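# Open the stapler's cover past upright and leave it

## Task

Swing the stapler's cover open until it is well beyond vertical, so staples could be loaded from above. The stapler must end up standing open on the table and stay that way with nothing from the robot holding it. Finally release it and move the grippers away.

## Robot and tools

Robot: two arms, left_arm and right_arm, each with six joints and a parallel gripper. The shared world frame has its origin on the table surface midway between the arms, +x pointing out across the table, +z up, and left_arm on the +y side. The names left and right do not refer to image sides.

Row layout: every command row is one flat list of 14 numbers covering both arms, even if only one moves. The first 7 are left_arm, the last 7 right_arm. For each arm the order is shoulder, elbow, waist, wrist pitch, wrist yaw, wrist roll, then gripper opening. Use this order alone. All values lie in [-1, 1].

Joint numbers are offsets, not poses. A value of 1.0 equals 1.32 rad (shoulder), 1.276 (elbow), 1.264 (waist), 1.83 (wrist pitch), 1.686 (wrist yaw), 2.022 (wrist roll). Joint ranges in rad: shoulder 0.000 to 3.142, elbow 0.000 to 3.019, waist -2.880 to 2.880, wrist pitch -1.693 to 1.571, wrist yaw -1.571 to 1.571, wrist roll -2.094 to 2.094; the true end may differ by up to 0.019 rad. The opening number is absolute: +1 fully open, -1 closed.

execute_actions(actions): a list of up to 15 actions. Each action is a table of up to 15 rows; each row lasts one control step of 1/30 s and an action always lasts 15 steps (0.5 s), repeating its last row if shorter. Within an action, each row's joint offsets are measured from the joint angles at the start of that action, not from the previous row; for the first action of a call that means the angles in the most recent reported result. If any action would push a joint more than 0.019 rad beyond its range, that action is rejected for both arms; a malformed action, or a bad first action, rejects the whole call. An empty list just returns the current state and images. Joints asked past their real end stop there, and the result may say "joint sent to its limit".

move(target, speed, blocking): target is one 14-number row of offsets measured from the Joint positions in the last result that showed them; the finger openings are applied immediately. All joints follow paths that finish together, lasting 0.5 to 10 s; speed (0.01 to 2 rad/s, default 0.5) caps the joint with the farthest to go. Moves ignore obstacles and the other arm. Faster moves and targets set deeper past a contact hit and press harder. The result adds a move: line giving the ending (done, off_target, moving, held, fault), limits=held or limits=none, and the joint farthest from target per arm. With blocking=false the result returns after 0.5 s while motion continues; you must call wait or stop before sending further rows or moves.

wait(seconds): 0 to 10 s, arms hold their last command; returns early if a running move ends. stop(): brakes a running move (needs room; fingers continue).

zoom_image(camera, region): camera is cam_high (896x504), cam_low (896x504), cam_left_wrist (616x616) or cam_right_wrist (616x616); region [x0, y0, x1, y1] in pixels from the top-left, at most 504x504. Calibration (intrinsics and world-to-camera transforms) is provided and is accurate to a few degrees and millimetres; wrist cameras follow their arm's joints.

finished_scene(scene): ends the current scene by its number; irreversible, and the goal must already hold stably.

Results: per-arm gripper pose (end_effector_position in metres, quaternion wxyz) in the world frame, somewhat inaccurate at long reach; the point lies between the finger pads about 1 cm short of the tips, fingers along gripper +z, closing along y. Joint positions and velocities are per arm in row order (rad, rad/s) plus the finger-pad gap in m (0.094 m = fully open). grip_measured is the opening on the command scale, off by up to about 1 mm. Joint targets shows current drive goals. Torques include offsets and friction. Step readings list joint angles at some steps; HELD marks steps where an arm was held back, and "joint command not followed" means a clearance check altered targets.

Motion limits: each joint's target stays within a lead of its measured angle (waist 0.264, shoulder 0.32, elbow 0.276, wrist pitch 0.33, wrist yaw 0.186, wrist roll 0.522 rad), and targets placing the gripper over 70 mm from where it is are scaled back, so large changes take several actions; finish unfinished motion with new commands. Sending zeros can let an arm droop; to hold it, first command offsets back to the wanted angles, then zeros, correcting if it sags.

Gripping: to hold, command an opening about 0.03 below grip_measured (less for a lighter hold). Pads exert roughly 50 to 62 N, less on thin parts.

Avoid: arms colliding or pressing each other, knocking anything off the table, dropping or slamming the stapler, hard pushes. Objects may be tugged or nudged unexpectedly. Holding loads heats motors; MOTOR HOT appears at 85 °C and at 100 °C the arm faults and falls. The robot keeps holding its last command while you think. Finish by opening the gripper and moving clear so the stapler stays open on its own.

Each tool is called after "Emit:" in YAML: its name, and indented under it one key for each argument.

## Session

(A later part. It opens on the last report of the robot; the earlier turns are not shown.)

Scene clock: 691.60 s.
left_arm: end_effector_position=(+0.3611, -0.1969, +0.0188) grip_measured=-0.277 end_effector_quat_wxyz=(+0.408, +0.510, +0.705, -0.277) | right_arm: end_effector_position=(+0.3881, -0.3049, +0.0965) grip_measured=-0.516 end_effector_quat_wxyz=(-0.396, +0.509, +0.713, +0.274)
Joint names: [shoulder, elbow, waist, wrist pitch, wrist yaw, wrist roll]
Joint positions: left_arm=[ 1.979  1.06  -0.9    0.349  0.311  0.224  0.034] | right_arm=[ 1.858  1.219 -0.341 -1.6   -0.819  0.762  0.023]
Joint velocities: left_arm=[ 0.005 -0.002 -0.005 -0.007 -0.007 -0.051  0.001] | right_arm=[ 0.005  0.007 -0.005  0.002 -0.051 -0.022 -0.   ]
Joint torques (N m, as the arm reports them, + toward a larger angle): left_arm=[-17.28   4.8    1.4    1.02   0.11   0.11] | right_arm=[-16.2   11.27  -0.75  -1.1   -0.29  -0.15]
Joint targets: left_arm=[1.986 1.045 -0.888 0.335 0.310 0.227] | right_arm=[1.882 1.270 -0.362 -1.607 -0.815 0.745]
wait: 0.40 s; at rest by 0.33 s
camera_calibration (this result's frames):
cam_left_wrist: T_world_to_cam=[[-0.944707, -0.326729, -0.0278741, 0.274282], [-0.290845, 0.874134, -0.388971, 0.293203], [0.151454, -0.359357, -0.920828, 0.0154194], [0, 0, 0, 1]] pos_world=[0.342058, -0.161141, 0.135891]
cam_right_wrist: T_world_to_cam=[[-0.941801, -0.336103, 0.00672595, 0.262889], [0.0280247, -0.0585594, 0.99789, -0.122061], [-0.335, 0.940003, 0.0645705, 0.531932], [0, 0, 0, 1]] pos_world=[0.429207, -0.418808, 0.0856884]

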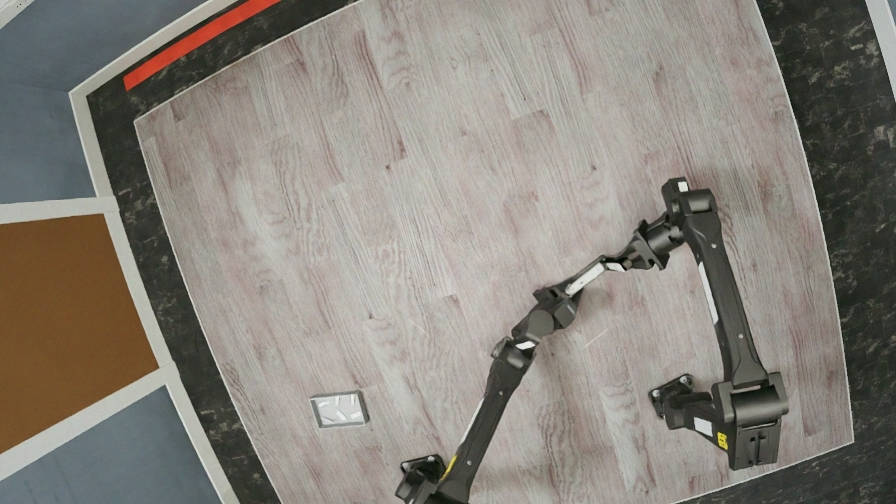

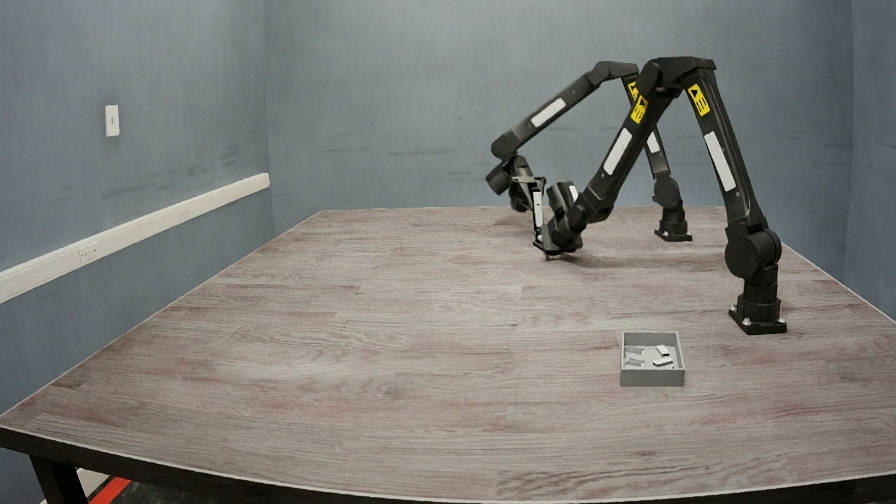

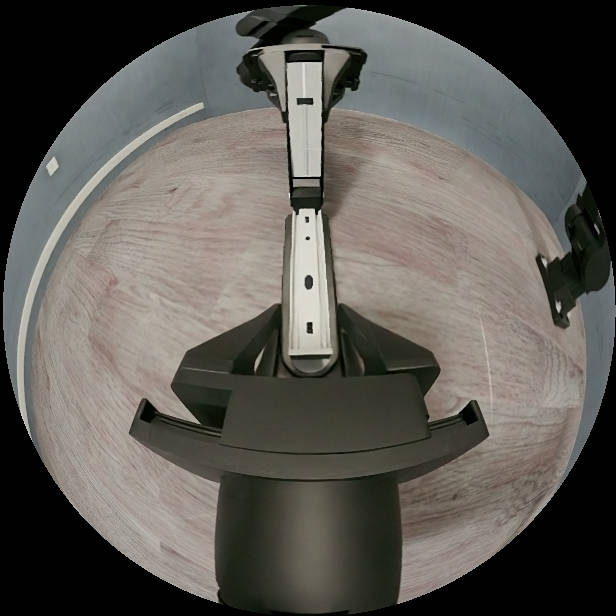

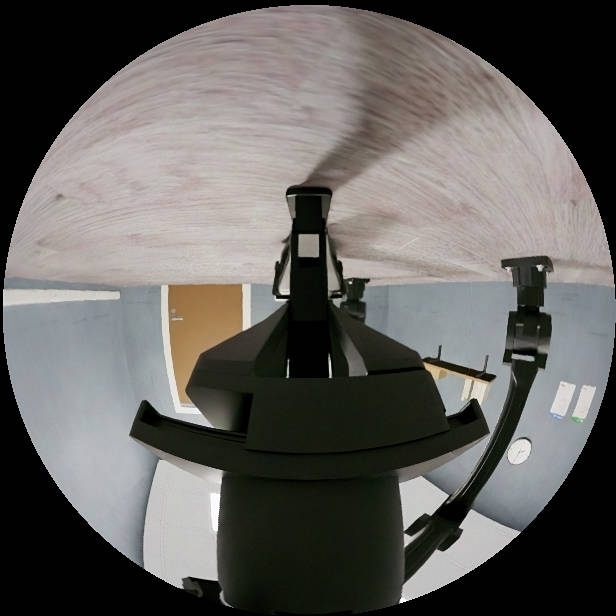

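Emit:
execute_actions:
  actions:
    - [[0.0053,-0.0118,0.0095,-0.0077,-0.0006,0.0015,-0.295,0.0201,0.0410,-0.0181,-0.0041,0.0030,-0.0096,-0.52],[0.0053,-0.0118,0.0095,-0.0077,-0.0006,0.0015,-0.295,0.0213,0.0421,-0.0195,-0.0044,0.0036,-0.0108,-0.52],[0.0053,-0.0118,0.0095,-0.0077,-0.0006,0.0015,-0.295,0.0225,0.0431,-0.0210,-0.0047,0.0042,-0.0120,-0.52],[0.0053,-0.0118,0.0095,-0.0077,-0.0006,0.0015,-0.295,0.0237,0.0442,-0.0224,-0.0050,0.0048,-0.0131,-0.52],[0.0053,-0.0118,0.0095,-0.0077,-0.0006,0.0015,-0.295,0.0250,0.0452,-0.0239,-0.0054,0.0054,-0.0143,-0.52],[0.0053,-0.0118,0.0095,-0.0077,-0.0006,0.0015,-0.295,0.0262,0.0463,-0.0253,-0.0057,0.0060,-0.0155,-0.52],[0.0053,-0.0118,0.0095,-0.0077,-0.0006,0.0015,-0.295,0.0274,0.0473,-0.0268,-0.0060,0.0066,-0.0167,-0.52],[0.0053,-0.0118,0.0095,-0.0077,-0.0006,0.0015,-0.295,0.0286,0.0484,-0.0282,-0.0063,0.0071,-0.0179,-0.52],[0.0053,-0.0118,0.0095,-0.0077,-0.0006,0.0015,-0.295,0.0298,0.0494,-0.0297,-0.0066,0.0077,-0.0191,-0.52],[0.0053,-0.0118,0.0095,-0.0077,-0.0006,0.0015,-0.295,0.0310,0.0505,-0.0311,-0.0069,0.0083,-0.0203,-0.52],[0.0053,-0.0118,0.0095,-0.0077,-0.0006,0.0015,-0.295,0.0322,0.0515,-0.0326,-0.0072,0.0089,-0.0215,-0.52],[0.0053,-0.0118,0.0095,-0.0077,-0.0006,0.0015,-0.295,0.0334,0.0525,-0.0340,-0.0075,0.0095,-0.0226,-0.52],[0.0053,-0.0118,0.0095,-0.0077,-0.0006,0.0015,-0.295,0.0347,0.0536,-0.0355,-0.0078,0.0101,-0.0238,-0.52],[0.0053,-0.0118,0.0095,-0.0077,-0.0006,0.0015,-0.295,0.0359,0.0546,-0.0369,-0.0081,0.0107,-0.0250,-0.52],[0.0053,-0.0118,0.0095,-0.0077,-0.0006,0.0015,-0.295,0.0371,0.0557,-0.0384,-0.0085,0.0113,-0.0262,-0.52]]
    - [[0.0053,-0.0118,0.0095,-0.0077,-0.0006,0.0015,-0.295,0.0239,0.0435,-0.0212,-0.0044,0.0043,-0.0118,-0.52],[0.0053,-0.0118,0.0095,-0.0077,-0.0006,0.0015,-0.295,0.0260,0.0447,-0.0225,-0.0044,0.0050,-0.0127,-0.52],[0.0053,-0.0118,0.0095,-0.0077,-0.0006,0.0015,-0.295,0.0282,0.0459,-0.0239,-0.0044,0.0057,-0.0136,-0.52],[0.0053,-0.0118,0.0095,-0.0077,-0.0006,0.0015,-0.295,0.0304,0.0471,-0.0253,-0.0044,0.0064,-0.0145,-0.52],[0.0053,-0.0118,0.0095,-0.0077,-0.0006,0.0015,-0.295,0.0326,0.0483,-0.0267,-0.0044,0.0071,-0.0154,-0.52],[0.0053,-0.0118,0.0095,-0.0077,-0.0006,0.0015,-0.295,0.0347,0.0495,-0.0280,-0.0044,0.0078,-0.0162,-0.52],[0.0053,-0.0118,0.0095,-0.0077,-0.0006,0.0015,-0.295,0.0369,0.0507,-0.0294,-0.0044,0.0084,-0.0171,-0.52],[0.0053,-0.0118,0.0095,-0.0077,-0.0006,0.0015,-0.295,0.0391,0.0519,-0.0308,-0.0044,0.0091,-0.0180,-0.52],[0.0053,-0.0118,0.0095,-0.0077,-0.0006,0.0015,-0.295,0.0412,0.0531,-0.0321,-0.0044,0.0098,-0.0189,-0.52],[0.0053,-0.0118,0.0095,-0.0077,-0.0006,0.0015,-0.295,0.0434,0.0543,-0.0335,-0.0044,0.0105,-0.0198,-0.52],[0.0053,-0.0118,0.0095,-0.0077,-0.0006,0.0015,-0.295,0.0456,0.0555,-0.0349,-0.0044,0.0112,-0.0207,-0.52],[0.0053,-0.0118,0.0095,-0.0077,-0.0006,0.0015,-0.295,0.0478,0.0567,-0.0363,-0.0044,0.0119,-0.0216,-0.52],[0.0053,-0.0118,0.0095,-0.0077,-0.0006,0.0015,-0.295,0.0499,0.0579,-0.0376,-0.0044,0.0126,-0.0225,-0.52],[0.0053,-0.0118,0.0095,-0.0077,-0.0006,0.0015,-0.295,0.0521,0.0591,-0.0390,-0.0044,0.0133,-0.0234,-0.52],[0.0053,-0.0118,0.0095,-0.0077,-0.0006,0.0015,-0.295,0.0543,0.0603,-0.0404,-0.0044,0.0140,-0.0243,-0.52]]

Emit:
wait:
  seconds: 0.4

Scene clock: 726.33 s.
left_arm: end_effector_position=(+0.3611, -0.1969, +0.0188) grip_measured=-0.277 end_effector_quat_wxyz=(+0.408, +0.510, +0.705, -0.276) | right_arm: end_effector_position=(+0.3970, -0.3282, +0.0817) grip_measured=-0.516 end_effector_quat_wxyz=(-0.394, +0.508, +0.715, +0.273)
Joint names: [shoulder, elbow, waist, wrist pitch, wrist yaw, wrist roll]
Joint positions: left_arm=[ 1.979  1.06  -0.9    0.349  0.311  0.225  0.034] | right_arm=[ 1.915  1.258 -0.386 -1.615 -0.787  0.71   0.023]
Joint velocities: left_arm=[ 0.015  0.007  0.005  0.002 -0.037 -0.007  0.001] | right_arm=[ 0.093  0.027 -0.073 -0.002  0.051 -0.037  0.   ]
Joint torques (N m, as the arm reports them, + toward a larger angle): left_arm=[-17.02   4.8    1.5    0.96   0.07   0.1 ] | right_arm=[-16.29  11.25  -1.13  -0.97  -0.28  -0.15]
Joint targets: left_arm=[1.986 1.045 -0.888 0.335 0.310 0.228] | right_arm=[1.950 1.313 -0.412 -1.617 -0.781 0.687]
Step readings (joint positions; steps 1 to 15: 1st action; 16 to 30: 2nd action):
0: left_arm=[1.979 1.060 -0.900 0.349 0.311 0.224] | right_arm=[1.858 1.219 -0.341 -1.600 -0.819 0.762]
1: left_arm=[1.979 1.060 -0.900 0.349 0.311 0.224] | right_arm=[1.858 1.219 -0.341 -1.600 -0.819 0.762]
2: left_arm=[1.979 1.060 -0.900 0.349 0.311 0.224] | right_arm=[1.859 1.220 -0.341 -1.601 -0.818 0.761]
4: left_arm=[1.979 1.060 -0.900 0.349 0.311 0.224] | right_arm=[1.860 1.221 -0.341 -1.602 -0.817 0.759]
8: left_arm=[1.979 1.060 -0.900 0.349 0.311 0.224] | right_arm=[1.866 1.226 -0.346 -1.606 -0.812 0.752]
15: left_arm=[1.979 1.060 -0.900 0.349 0.311 0.225] | right_arm=[1.879 1.236 -0.361 -1.609 -0.805 0.736]
16: left_arm=[1.979 1.060 -0.900 0.349 0.311 0.225] | right_arm=[1.881 1.237 -0.363 -1.610 -0.804 0.735]
17: left_arm=[1.979 1.060 -0.900 0.349 0.311 0.225] | right_arm=[1.883 1.238 -0.364 -1.610 -0.803 0.733]
19: left_arm=[1.979 1.060 -0.900 0.349 0.311 0.225] | right_arm=[1.886 1.241 -0.366 -1.612 -0.800 0.730]
23: left_arm=[1.979 1.060 -0.900 0.349 0.311 0.225] | right_arm=[1.895 1.247 -0.372 -1.614 -0.795 0.723]
30: Joint positions above
camera_calibration (this result's frames):
cam_left_wrist: T_world_to_cam=[[-0.944983, -0.325787, -0.0295093, 0.274598], [-0.289389, 0.874636, -0.388929, 0.292775], [0.152518, -0.358991, -0.920795, 0.0151066], [0, 0, 0, 1]] pos_world=[0.341913, -0.161188, 0.135882]
cam_right_wrist: T_world_to_cam=[[-0.940628, -0.339425, 0.00326312, 0.26228], [0.0234668, -0.0554358, 0.998186, -0.106049], [-0.338628, 0.938998, 0.0601097, 0.559273], [0, 0, 0, 1]] pos_world=[0.438582, -0.442011, 0.0713826]

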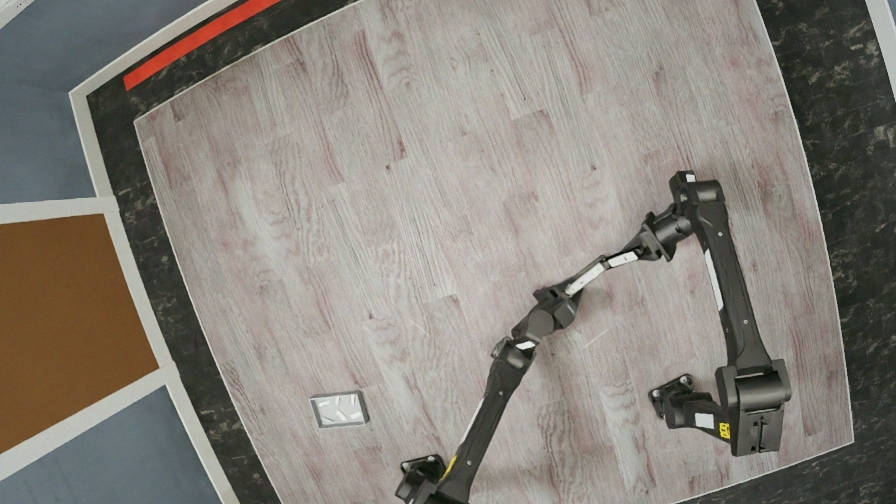

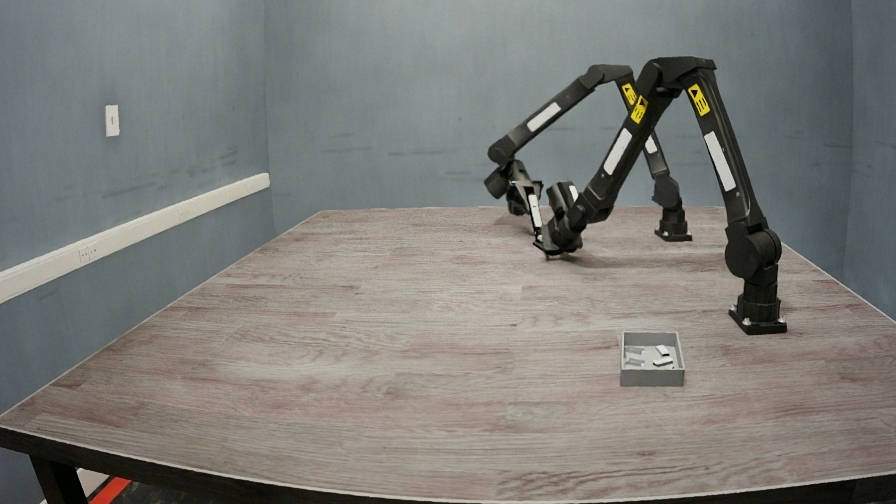

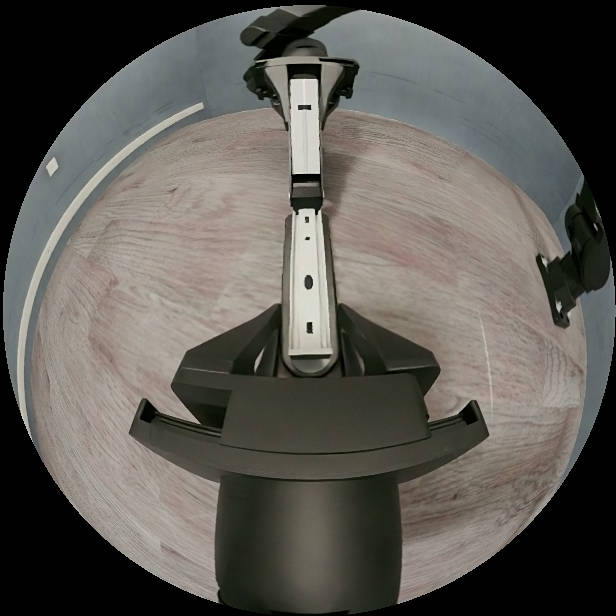

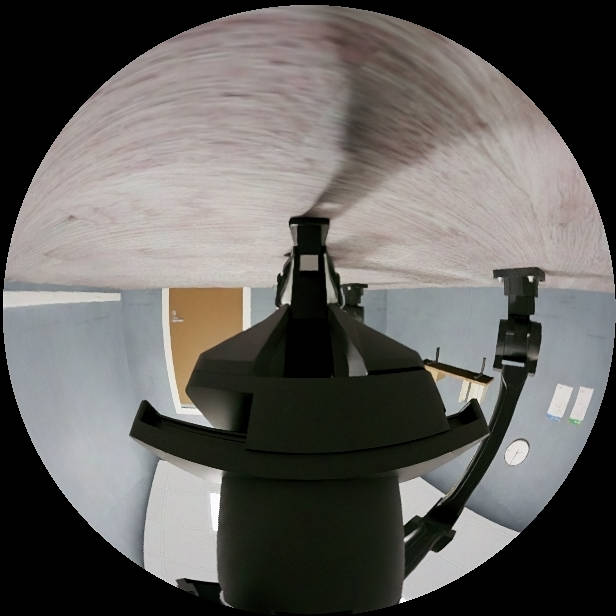

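Scene clock: 726.73 s.
left_arm: end_effector_position=(+0.3611, -0.1969, +0.0188) grip_measured=-0.277 end_effector_quat_wxyz=(+0.408, +0.510, +0.705, -0.276) | right_arm: end_effector_position=(+0.3978, -0.3307, +0.0790) grip_measured=-0.516 end_effector_quat_wxyz=(-0.395, +0.508, +0.715, +0.274)
Joint names: [shoulder, elbow, waist, wrist pitch, wrist yaw, wrist roll]
Joint positions: left_arm=[ 1.979  1.06  -0.9    0.349  0.311  0.225  0.034] | right_arm=[ 1.923  1.262 -0.391 -1.615 -0.786  0.704  0.023]
Joint velocities: left_arm=[ 0.005 -0.012 -0.005  0.017 -0.022 -0.022 -0.   ] | right_arm=[ 0.005 -0.017 -0.015 -0.012 -0.081  0.081 -0.001]
Joint torques (N m, as the arm reports them, + toward a larger angle): left_arm=[-16.94   4.78   1.47   0.97   0.1    0.09] | right_arm=[-16.87  11.06  -0.7   -0.96  -0.27  -0.15]
Joint targets: left_arm=[1.986 1.045 -0.888 0.335 0.310 0.228] | right_arm=[1.951 1.312 -0.412 -1.617 -0.781 0.687]
wait: 0.40 s; at rest by 0.30 s
camera_calibration (this result's frames):
cam_left_wrist: T_world_to_cam=[[-0.944983, -0.325787, -0.0295093, 0.274598], [-0.289389, 0.874636, -0.388929, 0.292775], [0.152518, -0.358991, -0.920795, 0.0151066], [0, 0, 0, 1]] pos_world=[0.341913, -0.161188, 0.135882]
cam_right_wrist: T_world_to_cam=[[-0.941001, -0.338391, 0.00276288, 0.262709], [0.0236667, -0.0576637, 0.998056, -0.104349], [-0.337574, 0.939237, 0.0622703, 0.561494], [0, 0, 0, 1]] pos_world=[0.439225, -0.444495, 0.0684562]

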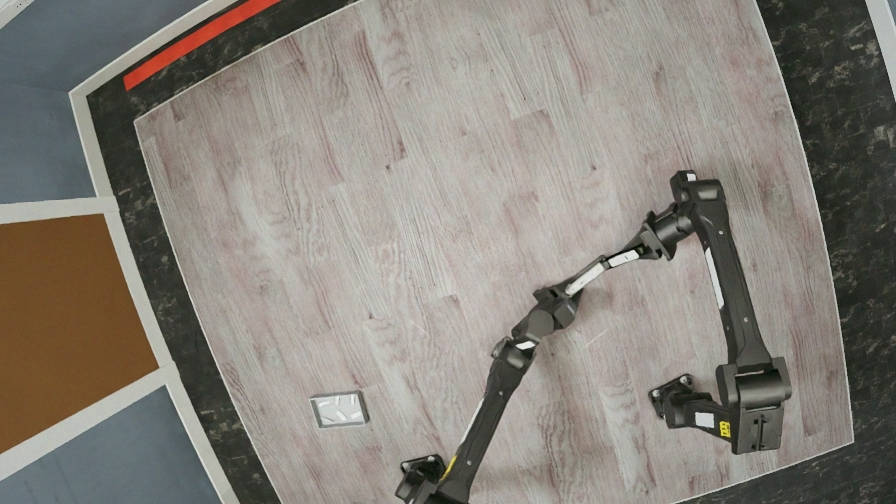

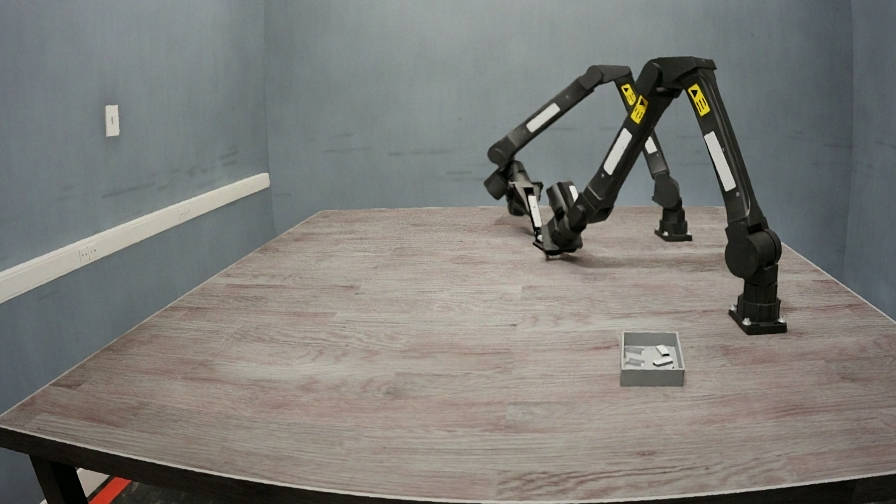

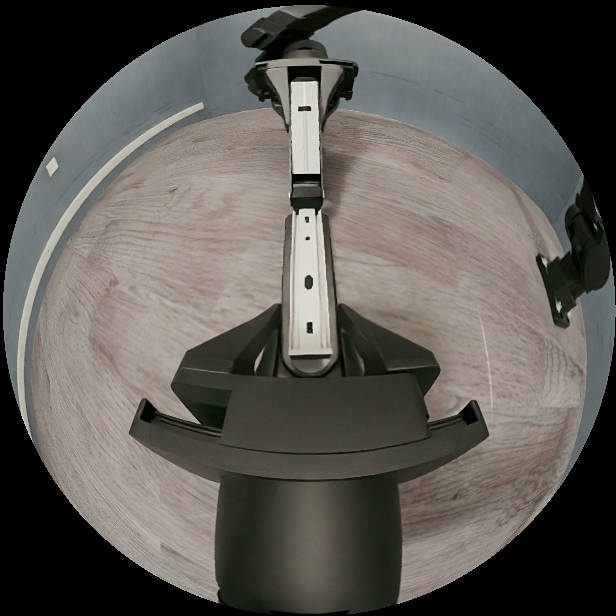

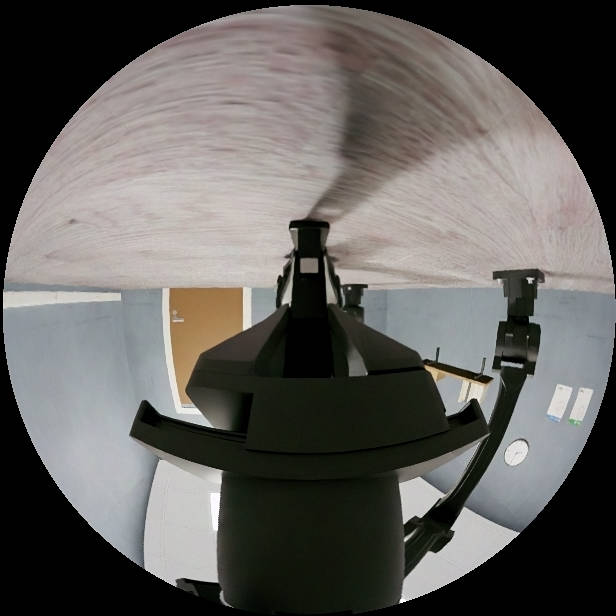

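Emit:
execute_actions:
  actions: []

Scene clock: 736.77 s.
left_arm: end_effector_position=(+0.3611, -0.1969, +0.0188) grip_measured=-0.277 end_effector_quat_wxyz=(+0.408, +0.510, +0.705, -0.276) | right_arm: end_effector_position=(+0.3978, -0.3307, +0.0790) grip_measured=-0.516 end_effector_quat_wxyz=(-0.395, +0.508, +0.715, +0.274)
Joint names: [shoulder, elbow, waist, wrist pitch, wrist yaw, wrist roll]
Joint positions: left_arm=[ 1.979  1.06  -0.9    0.349  0.311  0.225  0.034] | right_arm=[ 1.923  1.262 -0.391 -1.615 -0.786  0.704  0.023]
Joint velocities: left_arm=[ 0.005 -0.012  0.005 -0.007 -0.022  0.022  0.001] | right_arm=[ 0.005 -0.017 -0.005 -0.002 -0.066  0.022 -0.001]
Joint torques (N m, as the arm reports them, + toward a larger angle): left_arm=[-17.46   4.83   1.49   0.95   0.1    0.1 ] | right_arm=[-16.84  11.06  -1.1   -0.99  -0.27  -0.14]
Joint targets: left_arm=[1.986 1.045 -0.888 0.335 0.310 0.228] | right_arm=[1.951 1.312 -0.412 -1.617 -0.781 0.687]
camera_calibration (this result's frames):
cam_left_wrist: T_world_to_cam=[[-0.944983, -0.325787, -0.0295093, 0.274598], [-0.289389, 0.874636, -0.388929, 0.292775], [0.152518, -0.358991, -0.920795, 0.0151066], [0, 0, 0, 1]] pos_world=[0.341913, -0.161188, 0.135882]
cam_right_wrist: T_world_to_cam=[[-0.941001, -0.338391, 0.00276288, 0.262709], [0.0236667, -0.0576637, 0.998056, -0.104349], [-0.337574, 0.939237, 0.0622703, 0.561494], [0, 0, 0, 1]] pos_world=[0.439225, -0.444495, 0.0684562]

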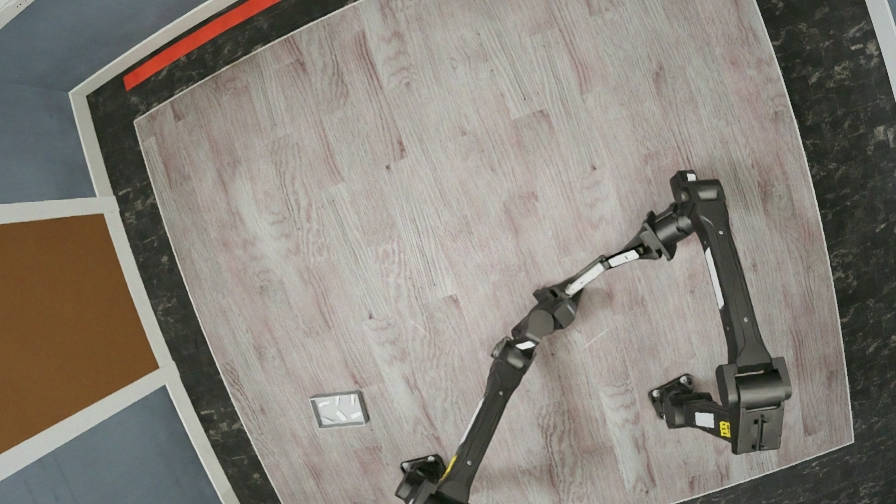

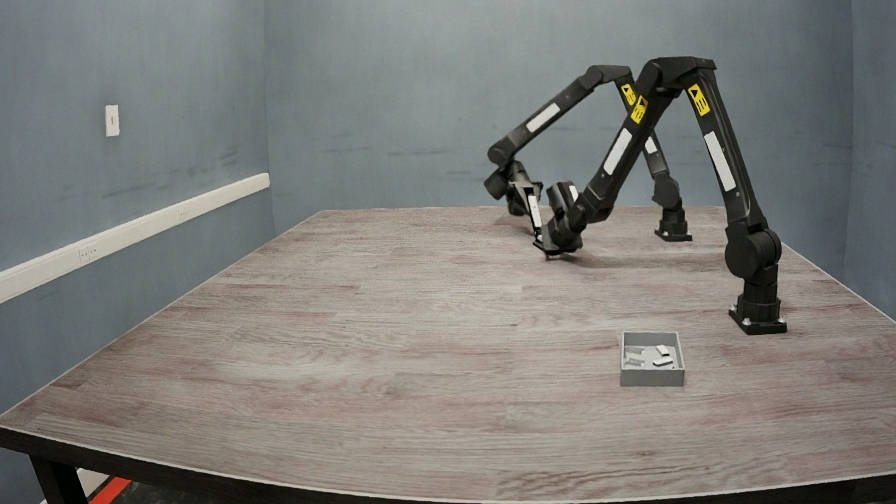

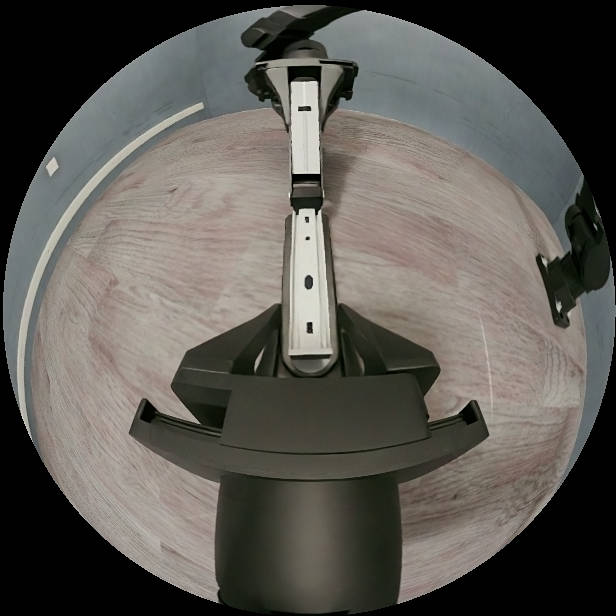

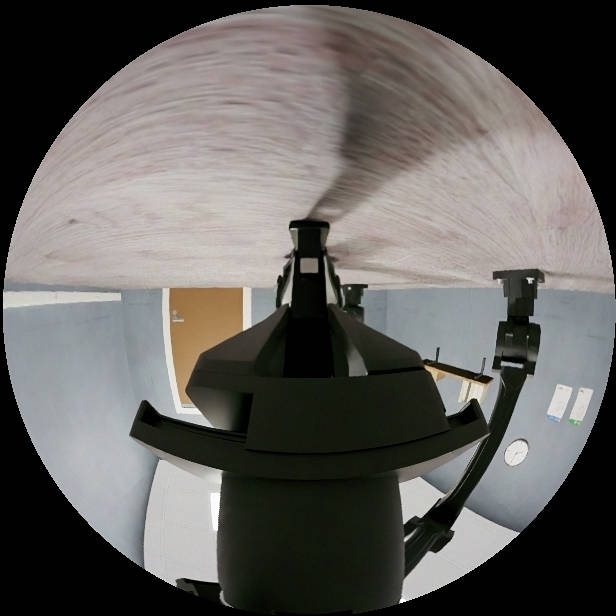

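Emit:
execute_actions:
  actions:
    - [[0.0053,-0.0118,0.0095,-0.0077,-0.0006,0.0015,-0.295,0.0212,0.0392,-0.0166,-0.0011,0.003,-0.0084,-0.516],[0.0053,-0.0118,0.0095,-0.0077,-0.0006,0.0015,-0.295,0.0212,0.0392,-0.0166,-0.0011,0.003,-0.0084,-0.512],[0.0053,-0.0118,0.0095,-0.0077,-0.0006,0.0015,-0.295,0.0212,0.0392,-0.0166,-0.0011,0.003,-0.0084,-0.508],[0.0053,-0.0118,0.0095,-0.0077,-0.0006,0.0015,-0.295,0.0212,0.0392,-0.0166,-0.0011,0.003,-0.0084,-0.504],[0.0053,-0.0118,0.0095,-0.0077,-0.0006,0.0015,-0.295,0.0212,0.0392,-0.0166,-0.0011,0.003,-0.0084,-0.50],[0.0053,-0.0118,0.0095,-0.0077,-0.0006,0.0015,-0.295,0.0212,0.0392,-0.0166,-0.0011,0.003,-0.0084,-0.495],[0.0053,-0.0118,0.0095,-0.0077,-0.0006,0.0015,-0.295,0.0212,0.0392,-0.0166,-0.0011,0.003,-0.0084,-0.49],[0.0053,-0.0118,0.0095,-0.0077,-0.0006,0.0015,-0.295,0.0212,0.0392,-0.0166,-0.0011,0.003,-0.0084,-0.485],[0.0053,-0.0118,0.0095,-0.0077,-0.0006,0.0015,-0.295,0.0212,0.0392,-0.0166,-0.0011,0.003,-0.0084,-0.48],[0.0053,-0.0118,0.0095,-0.0077,-0.0006,0.0015,-0.295,0.0212,0.0392,-0.0166,-0.0011,0.003,-0.0084,-0.47],[0.0053,-0.0118,0.0095,-0.0077,-0.0006,0.0015,-0.295,0.0212,0.0392,-0.0166,-0.0011,0.003,-0.0084,-0.46],[0.0053,-0.0118,0.0095,-0.0077,-0.0006,0.0015,-0.295,0.0212,0.0392,-0.0166,-0.0011,0.003,-0.0084,-0.45],[0.0053,-0.0118,0.0095,-0.0077,-0.0006,0.0015,-0.295,0.0212,0.0392,-0.0166,-0.0011,0.003,-0.0084,-0.44],[0.0053,-0.0118,0.0095,-0.0077,-0.0006,0.0015,-0.295,0.0212,0.0392,-0.0166,-0.0011,0.003,-0.0084,-0.43],[0.0053,-0.0118,0.0095,-0.0077,-0.0006,0.0015,-0.295,0.0212,0.0392,-0.0166,-0.0011,0.003,-0.0084,-0.42]]

Scene clock: 743.63 s.
left_arm: end_effector_position=(+0.3611, -0.1969, +0.0188) grip_measured=-0.277 end_effector_quat_wxyz=(+0.408, +0.510, +0.705, -0.276) | right_arm: end_effector_position=(+0.4027, -0.3380, +0.0810) grip_measured=-0.427 end_effector_quat_wxyz=(-0.386, +0.509, +0.717, +0.278)
Joint names: [shoulder, elbow, waist, wrist pitch, wrist yaw, wrist roll]
Joint positions: left_arm=[ 1.979  1.06  -0.9    0.349  0.311  0.225  0.034] | right_arm=[ 1.923  1.275 -0.405 -1.615 -0.781  0.696  0.027]
Joint velocities: left_arm=[ 0.005  0.007 -0.015 -0.007  0.007 -0.125 -0.   ] | right_arm=[-0.005  0.022 -0.015  0.012  0.007  0.051  0.01 ]
Joint torques (N m, as the arm reports them, + toward a larger angle): left_arm=[-17.32   4.84   1.58   1.04   0.1    0.1 ] | right_arm=[-16.96   9.81  -0.36  -0.95  -0.43  -0.07]
Joint targets: left_arm=[1.986 1.045 -0.888 0.335 0.310 0.228] | right_arm=[1.951 1.312 -0.412 -1.617 -0.780 0.687]
Step readings (joint positions):
0: left_arm=[1.979 1.060 -0.900 0.349 0.311 0.225] | right_arm=[1.923 1.262 -0.391 -1.615 -0.786 0.704]
1: left_arm=[1.979 1.060 -0.900 0.349 0.311 0.225] | right_arm=[1.923 1.262 -0.391 -1.615 -0.785 0.703]
2: left_arm=[1.979 1.060 -0.900 0.349 0.311 0.225] | right_arm=[1.923 1.262 -0.391 -1.615 -0.785 0.703]
4: left_arm=[1.979 1.060 -0.900 0.349 0.311 0.225] | right_arm=[1.923 1.262 -0.391 -1.615 -0.784 0.703]
8: left_arm=[1.979 1.060 -0.900 0.349 0.311 0.225] | right_arm=[1.923 1.269 -0.397 -1.615 -0.781 0.698]
15: Joint positions above
camera_calibration (this result's frames):
cam_left_wrist: T_world_to_cam=[[-0.944983, -0.325787, -0.0295093, 0.274598], [-0.289389, 0.874636, -0.388929, 0.292775], [0.152518, -0.358991, -0.920795, 0.0151066], [0, 0, 0, 1]] pos_world=[0.341913, -0.161188, 0.135882]
cam_right_wrist: T_world_to_cam=[[-0.943133, -0.332151, -0.0132366, 0.269175], [0.00474712, -0.0532735, 0.998569, -0.097826], [-0.332381, 0.941721, 0.0518208, 0.569526], [0, 0, 0, 1]] pos_world=[0.443632, -0.452139, 0.0717357]

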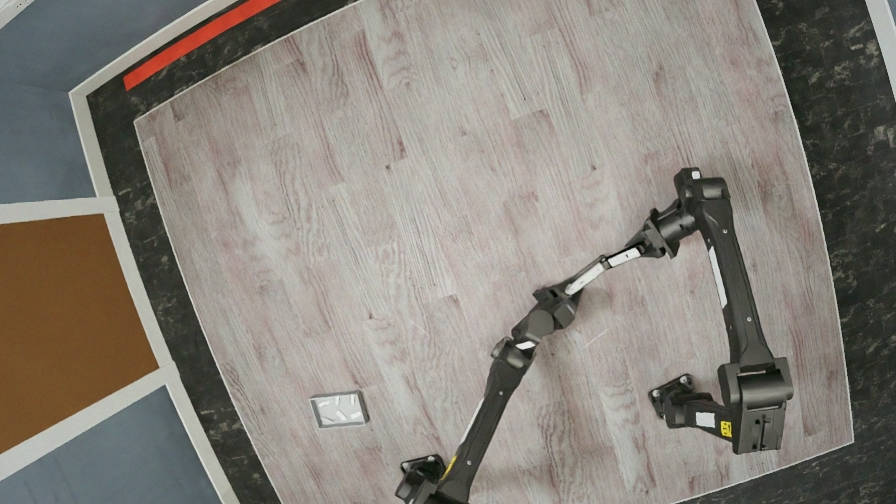

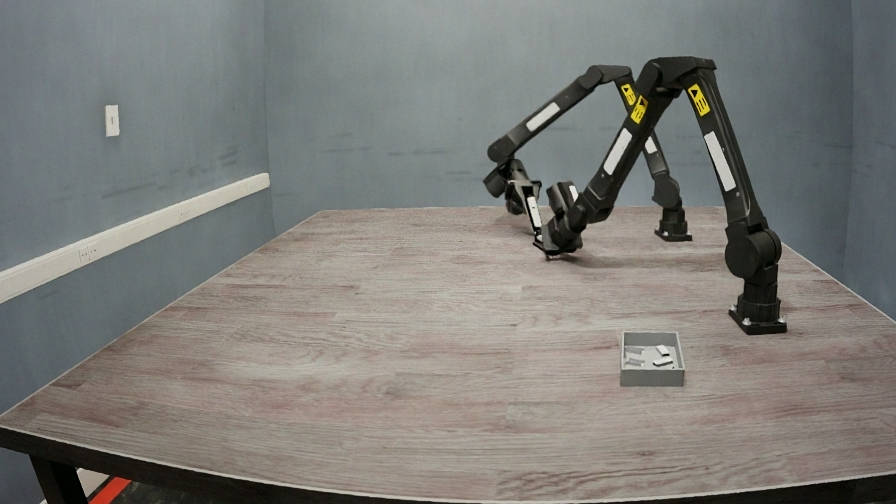

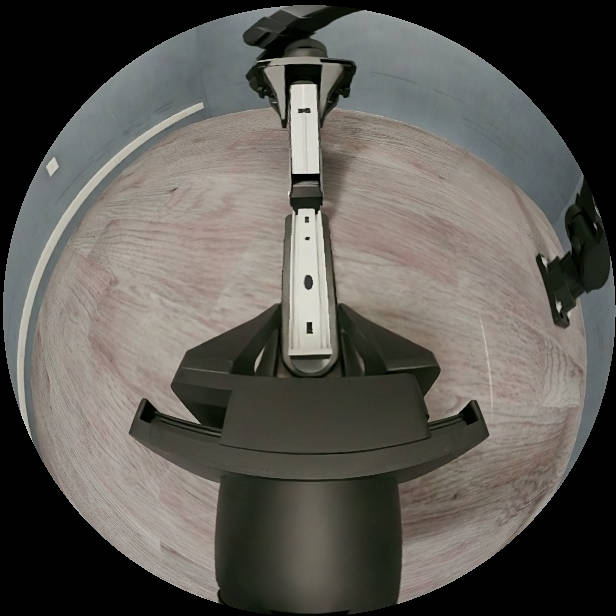

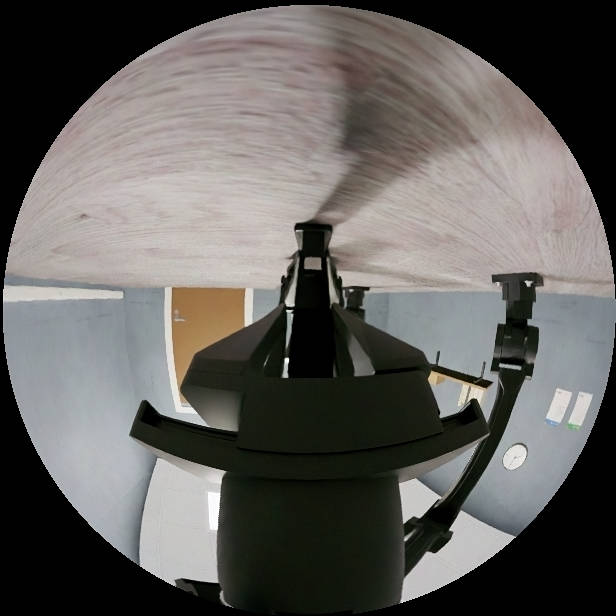

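Emit:
execute_actions:
  actions:
    - [[0.0053,-0.0118,0.0095,-0.0077,-0.0006,0.0015,-0.295,0.0212,0.029,-0.0055,-0.0011,0.0006,-0.0045,-0.37],[0.0053,-0.0118,0.0095,-0.0077,-0.0006,0.0015,-0.295,0.0212,0.029,-0.0055,-0.0011,0.0006,-0.0045,-0.32],[0.0053,-0.0118,0.0095,-0.0077,-0.0006,0.0015,-0.295,0.0212,0.029,-0.0055,-0.0011,0.0006,-0.0045,-0.27],[0.0053,-0.0118,0.0095,-0.0077,-0.0006,0.0015,-0.295,0.0212,0.029,-0.0055,-0.0011,0.0006,-0.0045,-0.22],[0.0053,-0.0118,0.0095,-0.0077,-0.0006,0.0015,-0.295,0.0212,0.029,-0.0055,-0.0011,0.0006,-0.0045,-0.17],[0.0053,-0.0118,0.0095,-0.0077,-0.0006,0.0015,-0.295,0.0212,0.029,-0.0055,-0.0011,0.0006,-0.0045,-0.12],[0.0053,-0.0118,0.0095,-0.0077,-0.0006,0.0015,-0.295,0.0212,0.029,-0.0055,-0.0011,0.0006,-0.0045,-0.07],[0.0053,-0.0118,0.0095,-0.0077,-0.0006,0.0015,-0.295,0.0212,0.029,-0.0055,-0.0011,0.0006,-0.0045,-0.02],[0.0053,-0.0118,0.0095,-0.0077,-0.0006,0.0015,-0.295,0.0212,0.030,-0.008,-0.0011,0.0006,-0.0045,0.03],[0.0053,-0.0118,0.0095,-0.0077,-0.0006,0.0015,-0.295,0.0212,0.031,-0.011,-0.0011,0.0006,-0.0045,0.08],[0.0053,-0.0118,0.0095,-0.0077,-0.0006,0.0015,-0.295,0.0212,0.033,-0.015,-0.0011,0.0006,-0.0045,0.13],[0.0053,-0.0118,0.0095,-0.0077,-0.0006,0.0015,-0.295,0.0212,0.035,-0.019,-0.0011,0.0006,-0.0045,0.18],[0.0053,-0.0118,0.0095,-0.0077,-0.0006,0.0015,-0.295,0.0212,0.037,-0.024,-0.0011,0.0006,-0.0045,0.23],[0.0053,-0.0118,0.0095,-0.0077,-0.0006,0.0015,-0.295,0.0212,0.039,-0.029,-0.0011,0.0006,-0.0045,0.28],[0.0053,-0.0118,0.0095,-0.0077,-0.0006,0.0015,-0.295,0.0212,0.041,-0.035,-0.0011,0.0006,-0.0045,0.3]]
    - [[0.0053,-0.0118,0.0095,-0.0077,-0.0006,0.0015,-0.295,0.0212,0.040,-0.020,-0.0011,0,-0.003,0.3],[0.0053,-0.0118,0.0095,-0.0077,-0.0006,0.0015,-0.295,0.0212,0.043,-0.027,-0.0011,0,-0.003,0.3],[0.0053,-0.0118,0.0095,-0.0077,-0.0006,0.0015,-0.295,0.0212,0.046,-0.034,-0.0011,0,-0.003,0.3],[0.0053,-0.0118,0.0095,-0.0077,-0.0006,0.0015,-0.295,0.0212,0.049,-0.041,-0.0011,0,-0.003,0.3],[0.0053,-0.0118,0.0095,-0.0077,-0.0006,0.0015,-0.295,0.0212,0.052,-0.048,-0.0011,0,-0.003,0.3],[0.0053,-0.0118,0.0095,-0.0077,-0.0006,0.0015,-0.295,0.0212,0.055,-0.055,-0.0011,0,-0.003,0.3],[0.0053,-0.0118,0.0095,-0.0077,-0.0006,0.0015,-0.295,0.0212,0.058,-0.062,-0.0011,0,-0.003,0.3],[0.0053,-0.0118,0.0095,-0.0077,-0.0006,0.0015,-0.295,0.0212,0.061,-0.069,-0.0011,0,-0.003,0.3],[0.0053,-0.0118,0.0095,-0.0077,-0.0006,0.0015,-0.295,0.0212,0.064,-0.076,-0.0011,0,-0.003,0.3],[0.0053,-0.0118,0.0095,-0.0077,-0.0006,0.0015,-0.295,0.0212,0.067,-0.083,-0.0011,0,-0.003,0.3],[0.0053,-0.0118,0.0095,-0.0077,-0.0006,0.0015,-0.295,0.0212,0.070,-0.090,-0.0011,0,-0.003,0.3],[0.0053,-0.0118,0.0095,-0.0077,-0.0006,0.0015,-0.295,0.0212,0.073,-0.096,-0.0011,0,-0.003,0.3],[0.0053,-0.0118,0.0095,-0.0077,-0.0006,0.0015,-0.295,0.0212,0.075,-0.101,-0.0011,0,-0.003,0.3],[0.0053,-0.0118,0.0095,-0.0077,-0.0006,0.0015,-0.295,0.0212,0.077,-0.105,-0.0011,0,-0.003,0.3],[0.0053,-0.0118,0.0095,-0.0077,-0.0006,0.0015,-0.295,0.0212,0.078,-0.108,-0.0011,0,-0.003,0.3]]

Scene clock: 779.77 s.
left_arm: end_effector_position=(+0.3611, -0.1969, +0.0188) grip_measured=-0.277 end_effector_quat_wxyz=(+0.408, +0.510, +0.705, -0.276) | right_arm: end_effector_position=(+0.4251, -0.4038, +0.0938) grip_measured=+0.299 end_effector_quat_wxyz=(-0.338, +0.551, +0.696, +0.313)
Joint names: [shoulder, elbow, waist, wrist pitch, wrist yaw, wrist roll]
Joint positions: left_arm=[ 1.979  1.06  -0.9    0.349  0.311  0.225  0.034] | right_arm=[ 1.923  1.342 -0.541 -1.615 -0.781  0.695  0.061]
Joint velocities: left_arm=[-0.005 -0.007 -0.005  0.007  0.007  0.022 -0.001] | right_arm=[-0.024  0.081 -0.23  -0.002 -0.022 -0.007  0.001]
Joint torques (N m, as the arm reports them, + toward a larger angle): left_arm=[-17.24   4.8    1.21   1.03   0.11   0.1 ] | right_arm=[-17.48  10.42   0.33  -0.88  -0.48  -0.04]
Joint targets: left_arm=[1.986 1.045 -0.888 0.335 0.310 0.228] | right_arm=[1.951 1.383 -0.555 -1.617 -0.781 0.689]
Step readings (joint positions; steps 1 to 15: 1st action; 16 to 30: 2nd action):
0: left_arm=[1.979 1.060 -0.900 0.349 0.311 0.225] | right_arm=[1.923 1.276 -0.405 -1.615 -0.781 0.695]
1: left_arm=[1.979 1.060 -0.900 0.349 0.311 0.225] | right_arm=[1.923 1.276 -0.405 -1.615 -0.781 0.695]
2: left_arm=[1.979 1.060 -0.900 0.349 0.311 0.225] | right_arm=[1.923 1.276 -0.405 -1.615 -0.781 0.695]
4: left_arm=[1.979 1.060 -0.900 0.349 0.311 0.225] | right_arm=[1.923 1.276 -0.405 -1.615 -0.781 0.695]
8: left_arm=[1.979 1.060 -0.900 0.349 0.311 0.225] | right_arm=[1.923 1.276 -0.405 -1.615 -0.781 0.695]
15: left_arm=[1.979 1.060 -0.900 0.349 0.311 0.225] | right_arm=[1.923 1.284 -0.418 -1.615 -0.781 0.695]
16: left_arm=[1.979 1.060 -0.900 0.349 0.311 0.225] | right_arm=[1.923 1.287 -0.424 -1.615 -0.781 0.695]
17: left_arm=[1.979 1.060 -0.900 0.349 0.311 0.225] | right_arm=[1.923 1.291 -0.430 -1.615 -0.781 0.695]
19: left_arm=[1.979 1.060 -0.900 0.349 0.311 0.225] | right_arm=[1.923 1.300 -0.443 -1.615 -0.781 0.695]
23: left_arm=[1.979 1.060 -0.900 0.349 0.311 0.225] | right_arm=[1.923 1.318 -0.476 -1.615 -0.781 0.695]
30: Joint positions above
camera_calibration (this result's frames):
cam_left_wrist: T_world_to_cam=[[-0.944983, -0.325787, -0.0295093, 0.274598], [-0.289389, 0.874636, -0.388929, 0.292775], [0.152518, -0.358991, -0.920795, 0.0151066], [0, 0, 0, 1]] pos_world=[0.341913, -0.161188, 0.135882]
cam_right_wrist: T_world_to_cam=[[-0.976892, -0.202095, -0.069572, 0.340787], [-0.0650655, -0.0288653, 0.997463, -0.0745806], [-0.20359, 0.97894, 0.0150489, 0.601923], [0, 0, 0, 1]] pos_world=[0.450605, -0.522528, 0.0890424]

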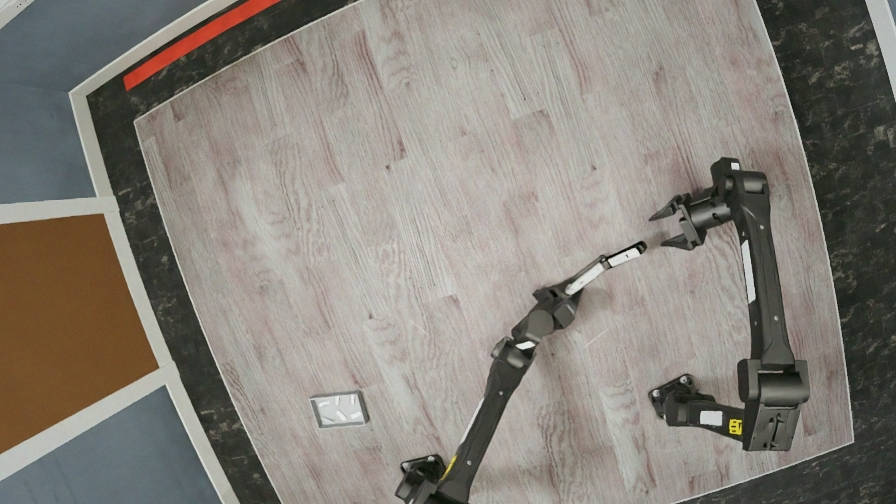

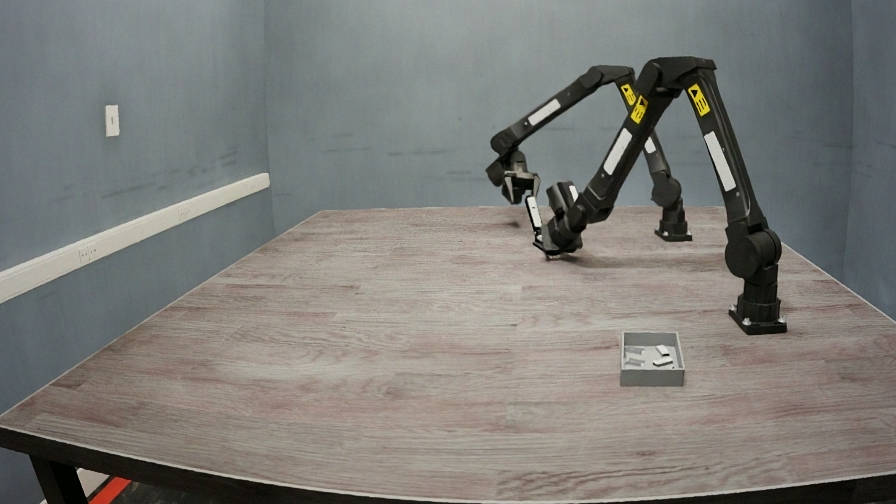

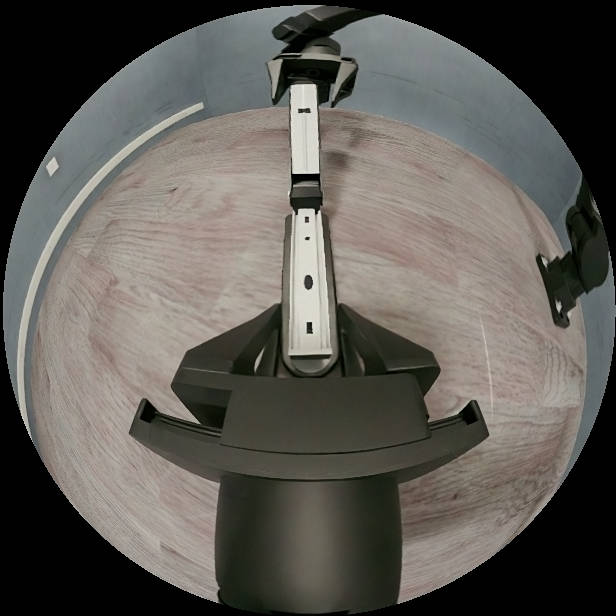

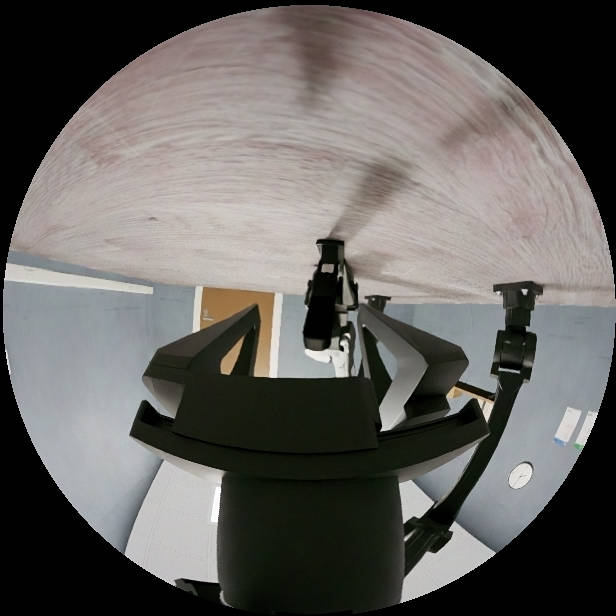

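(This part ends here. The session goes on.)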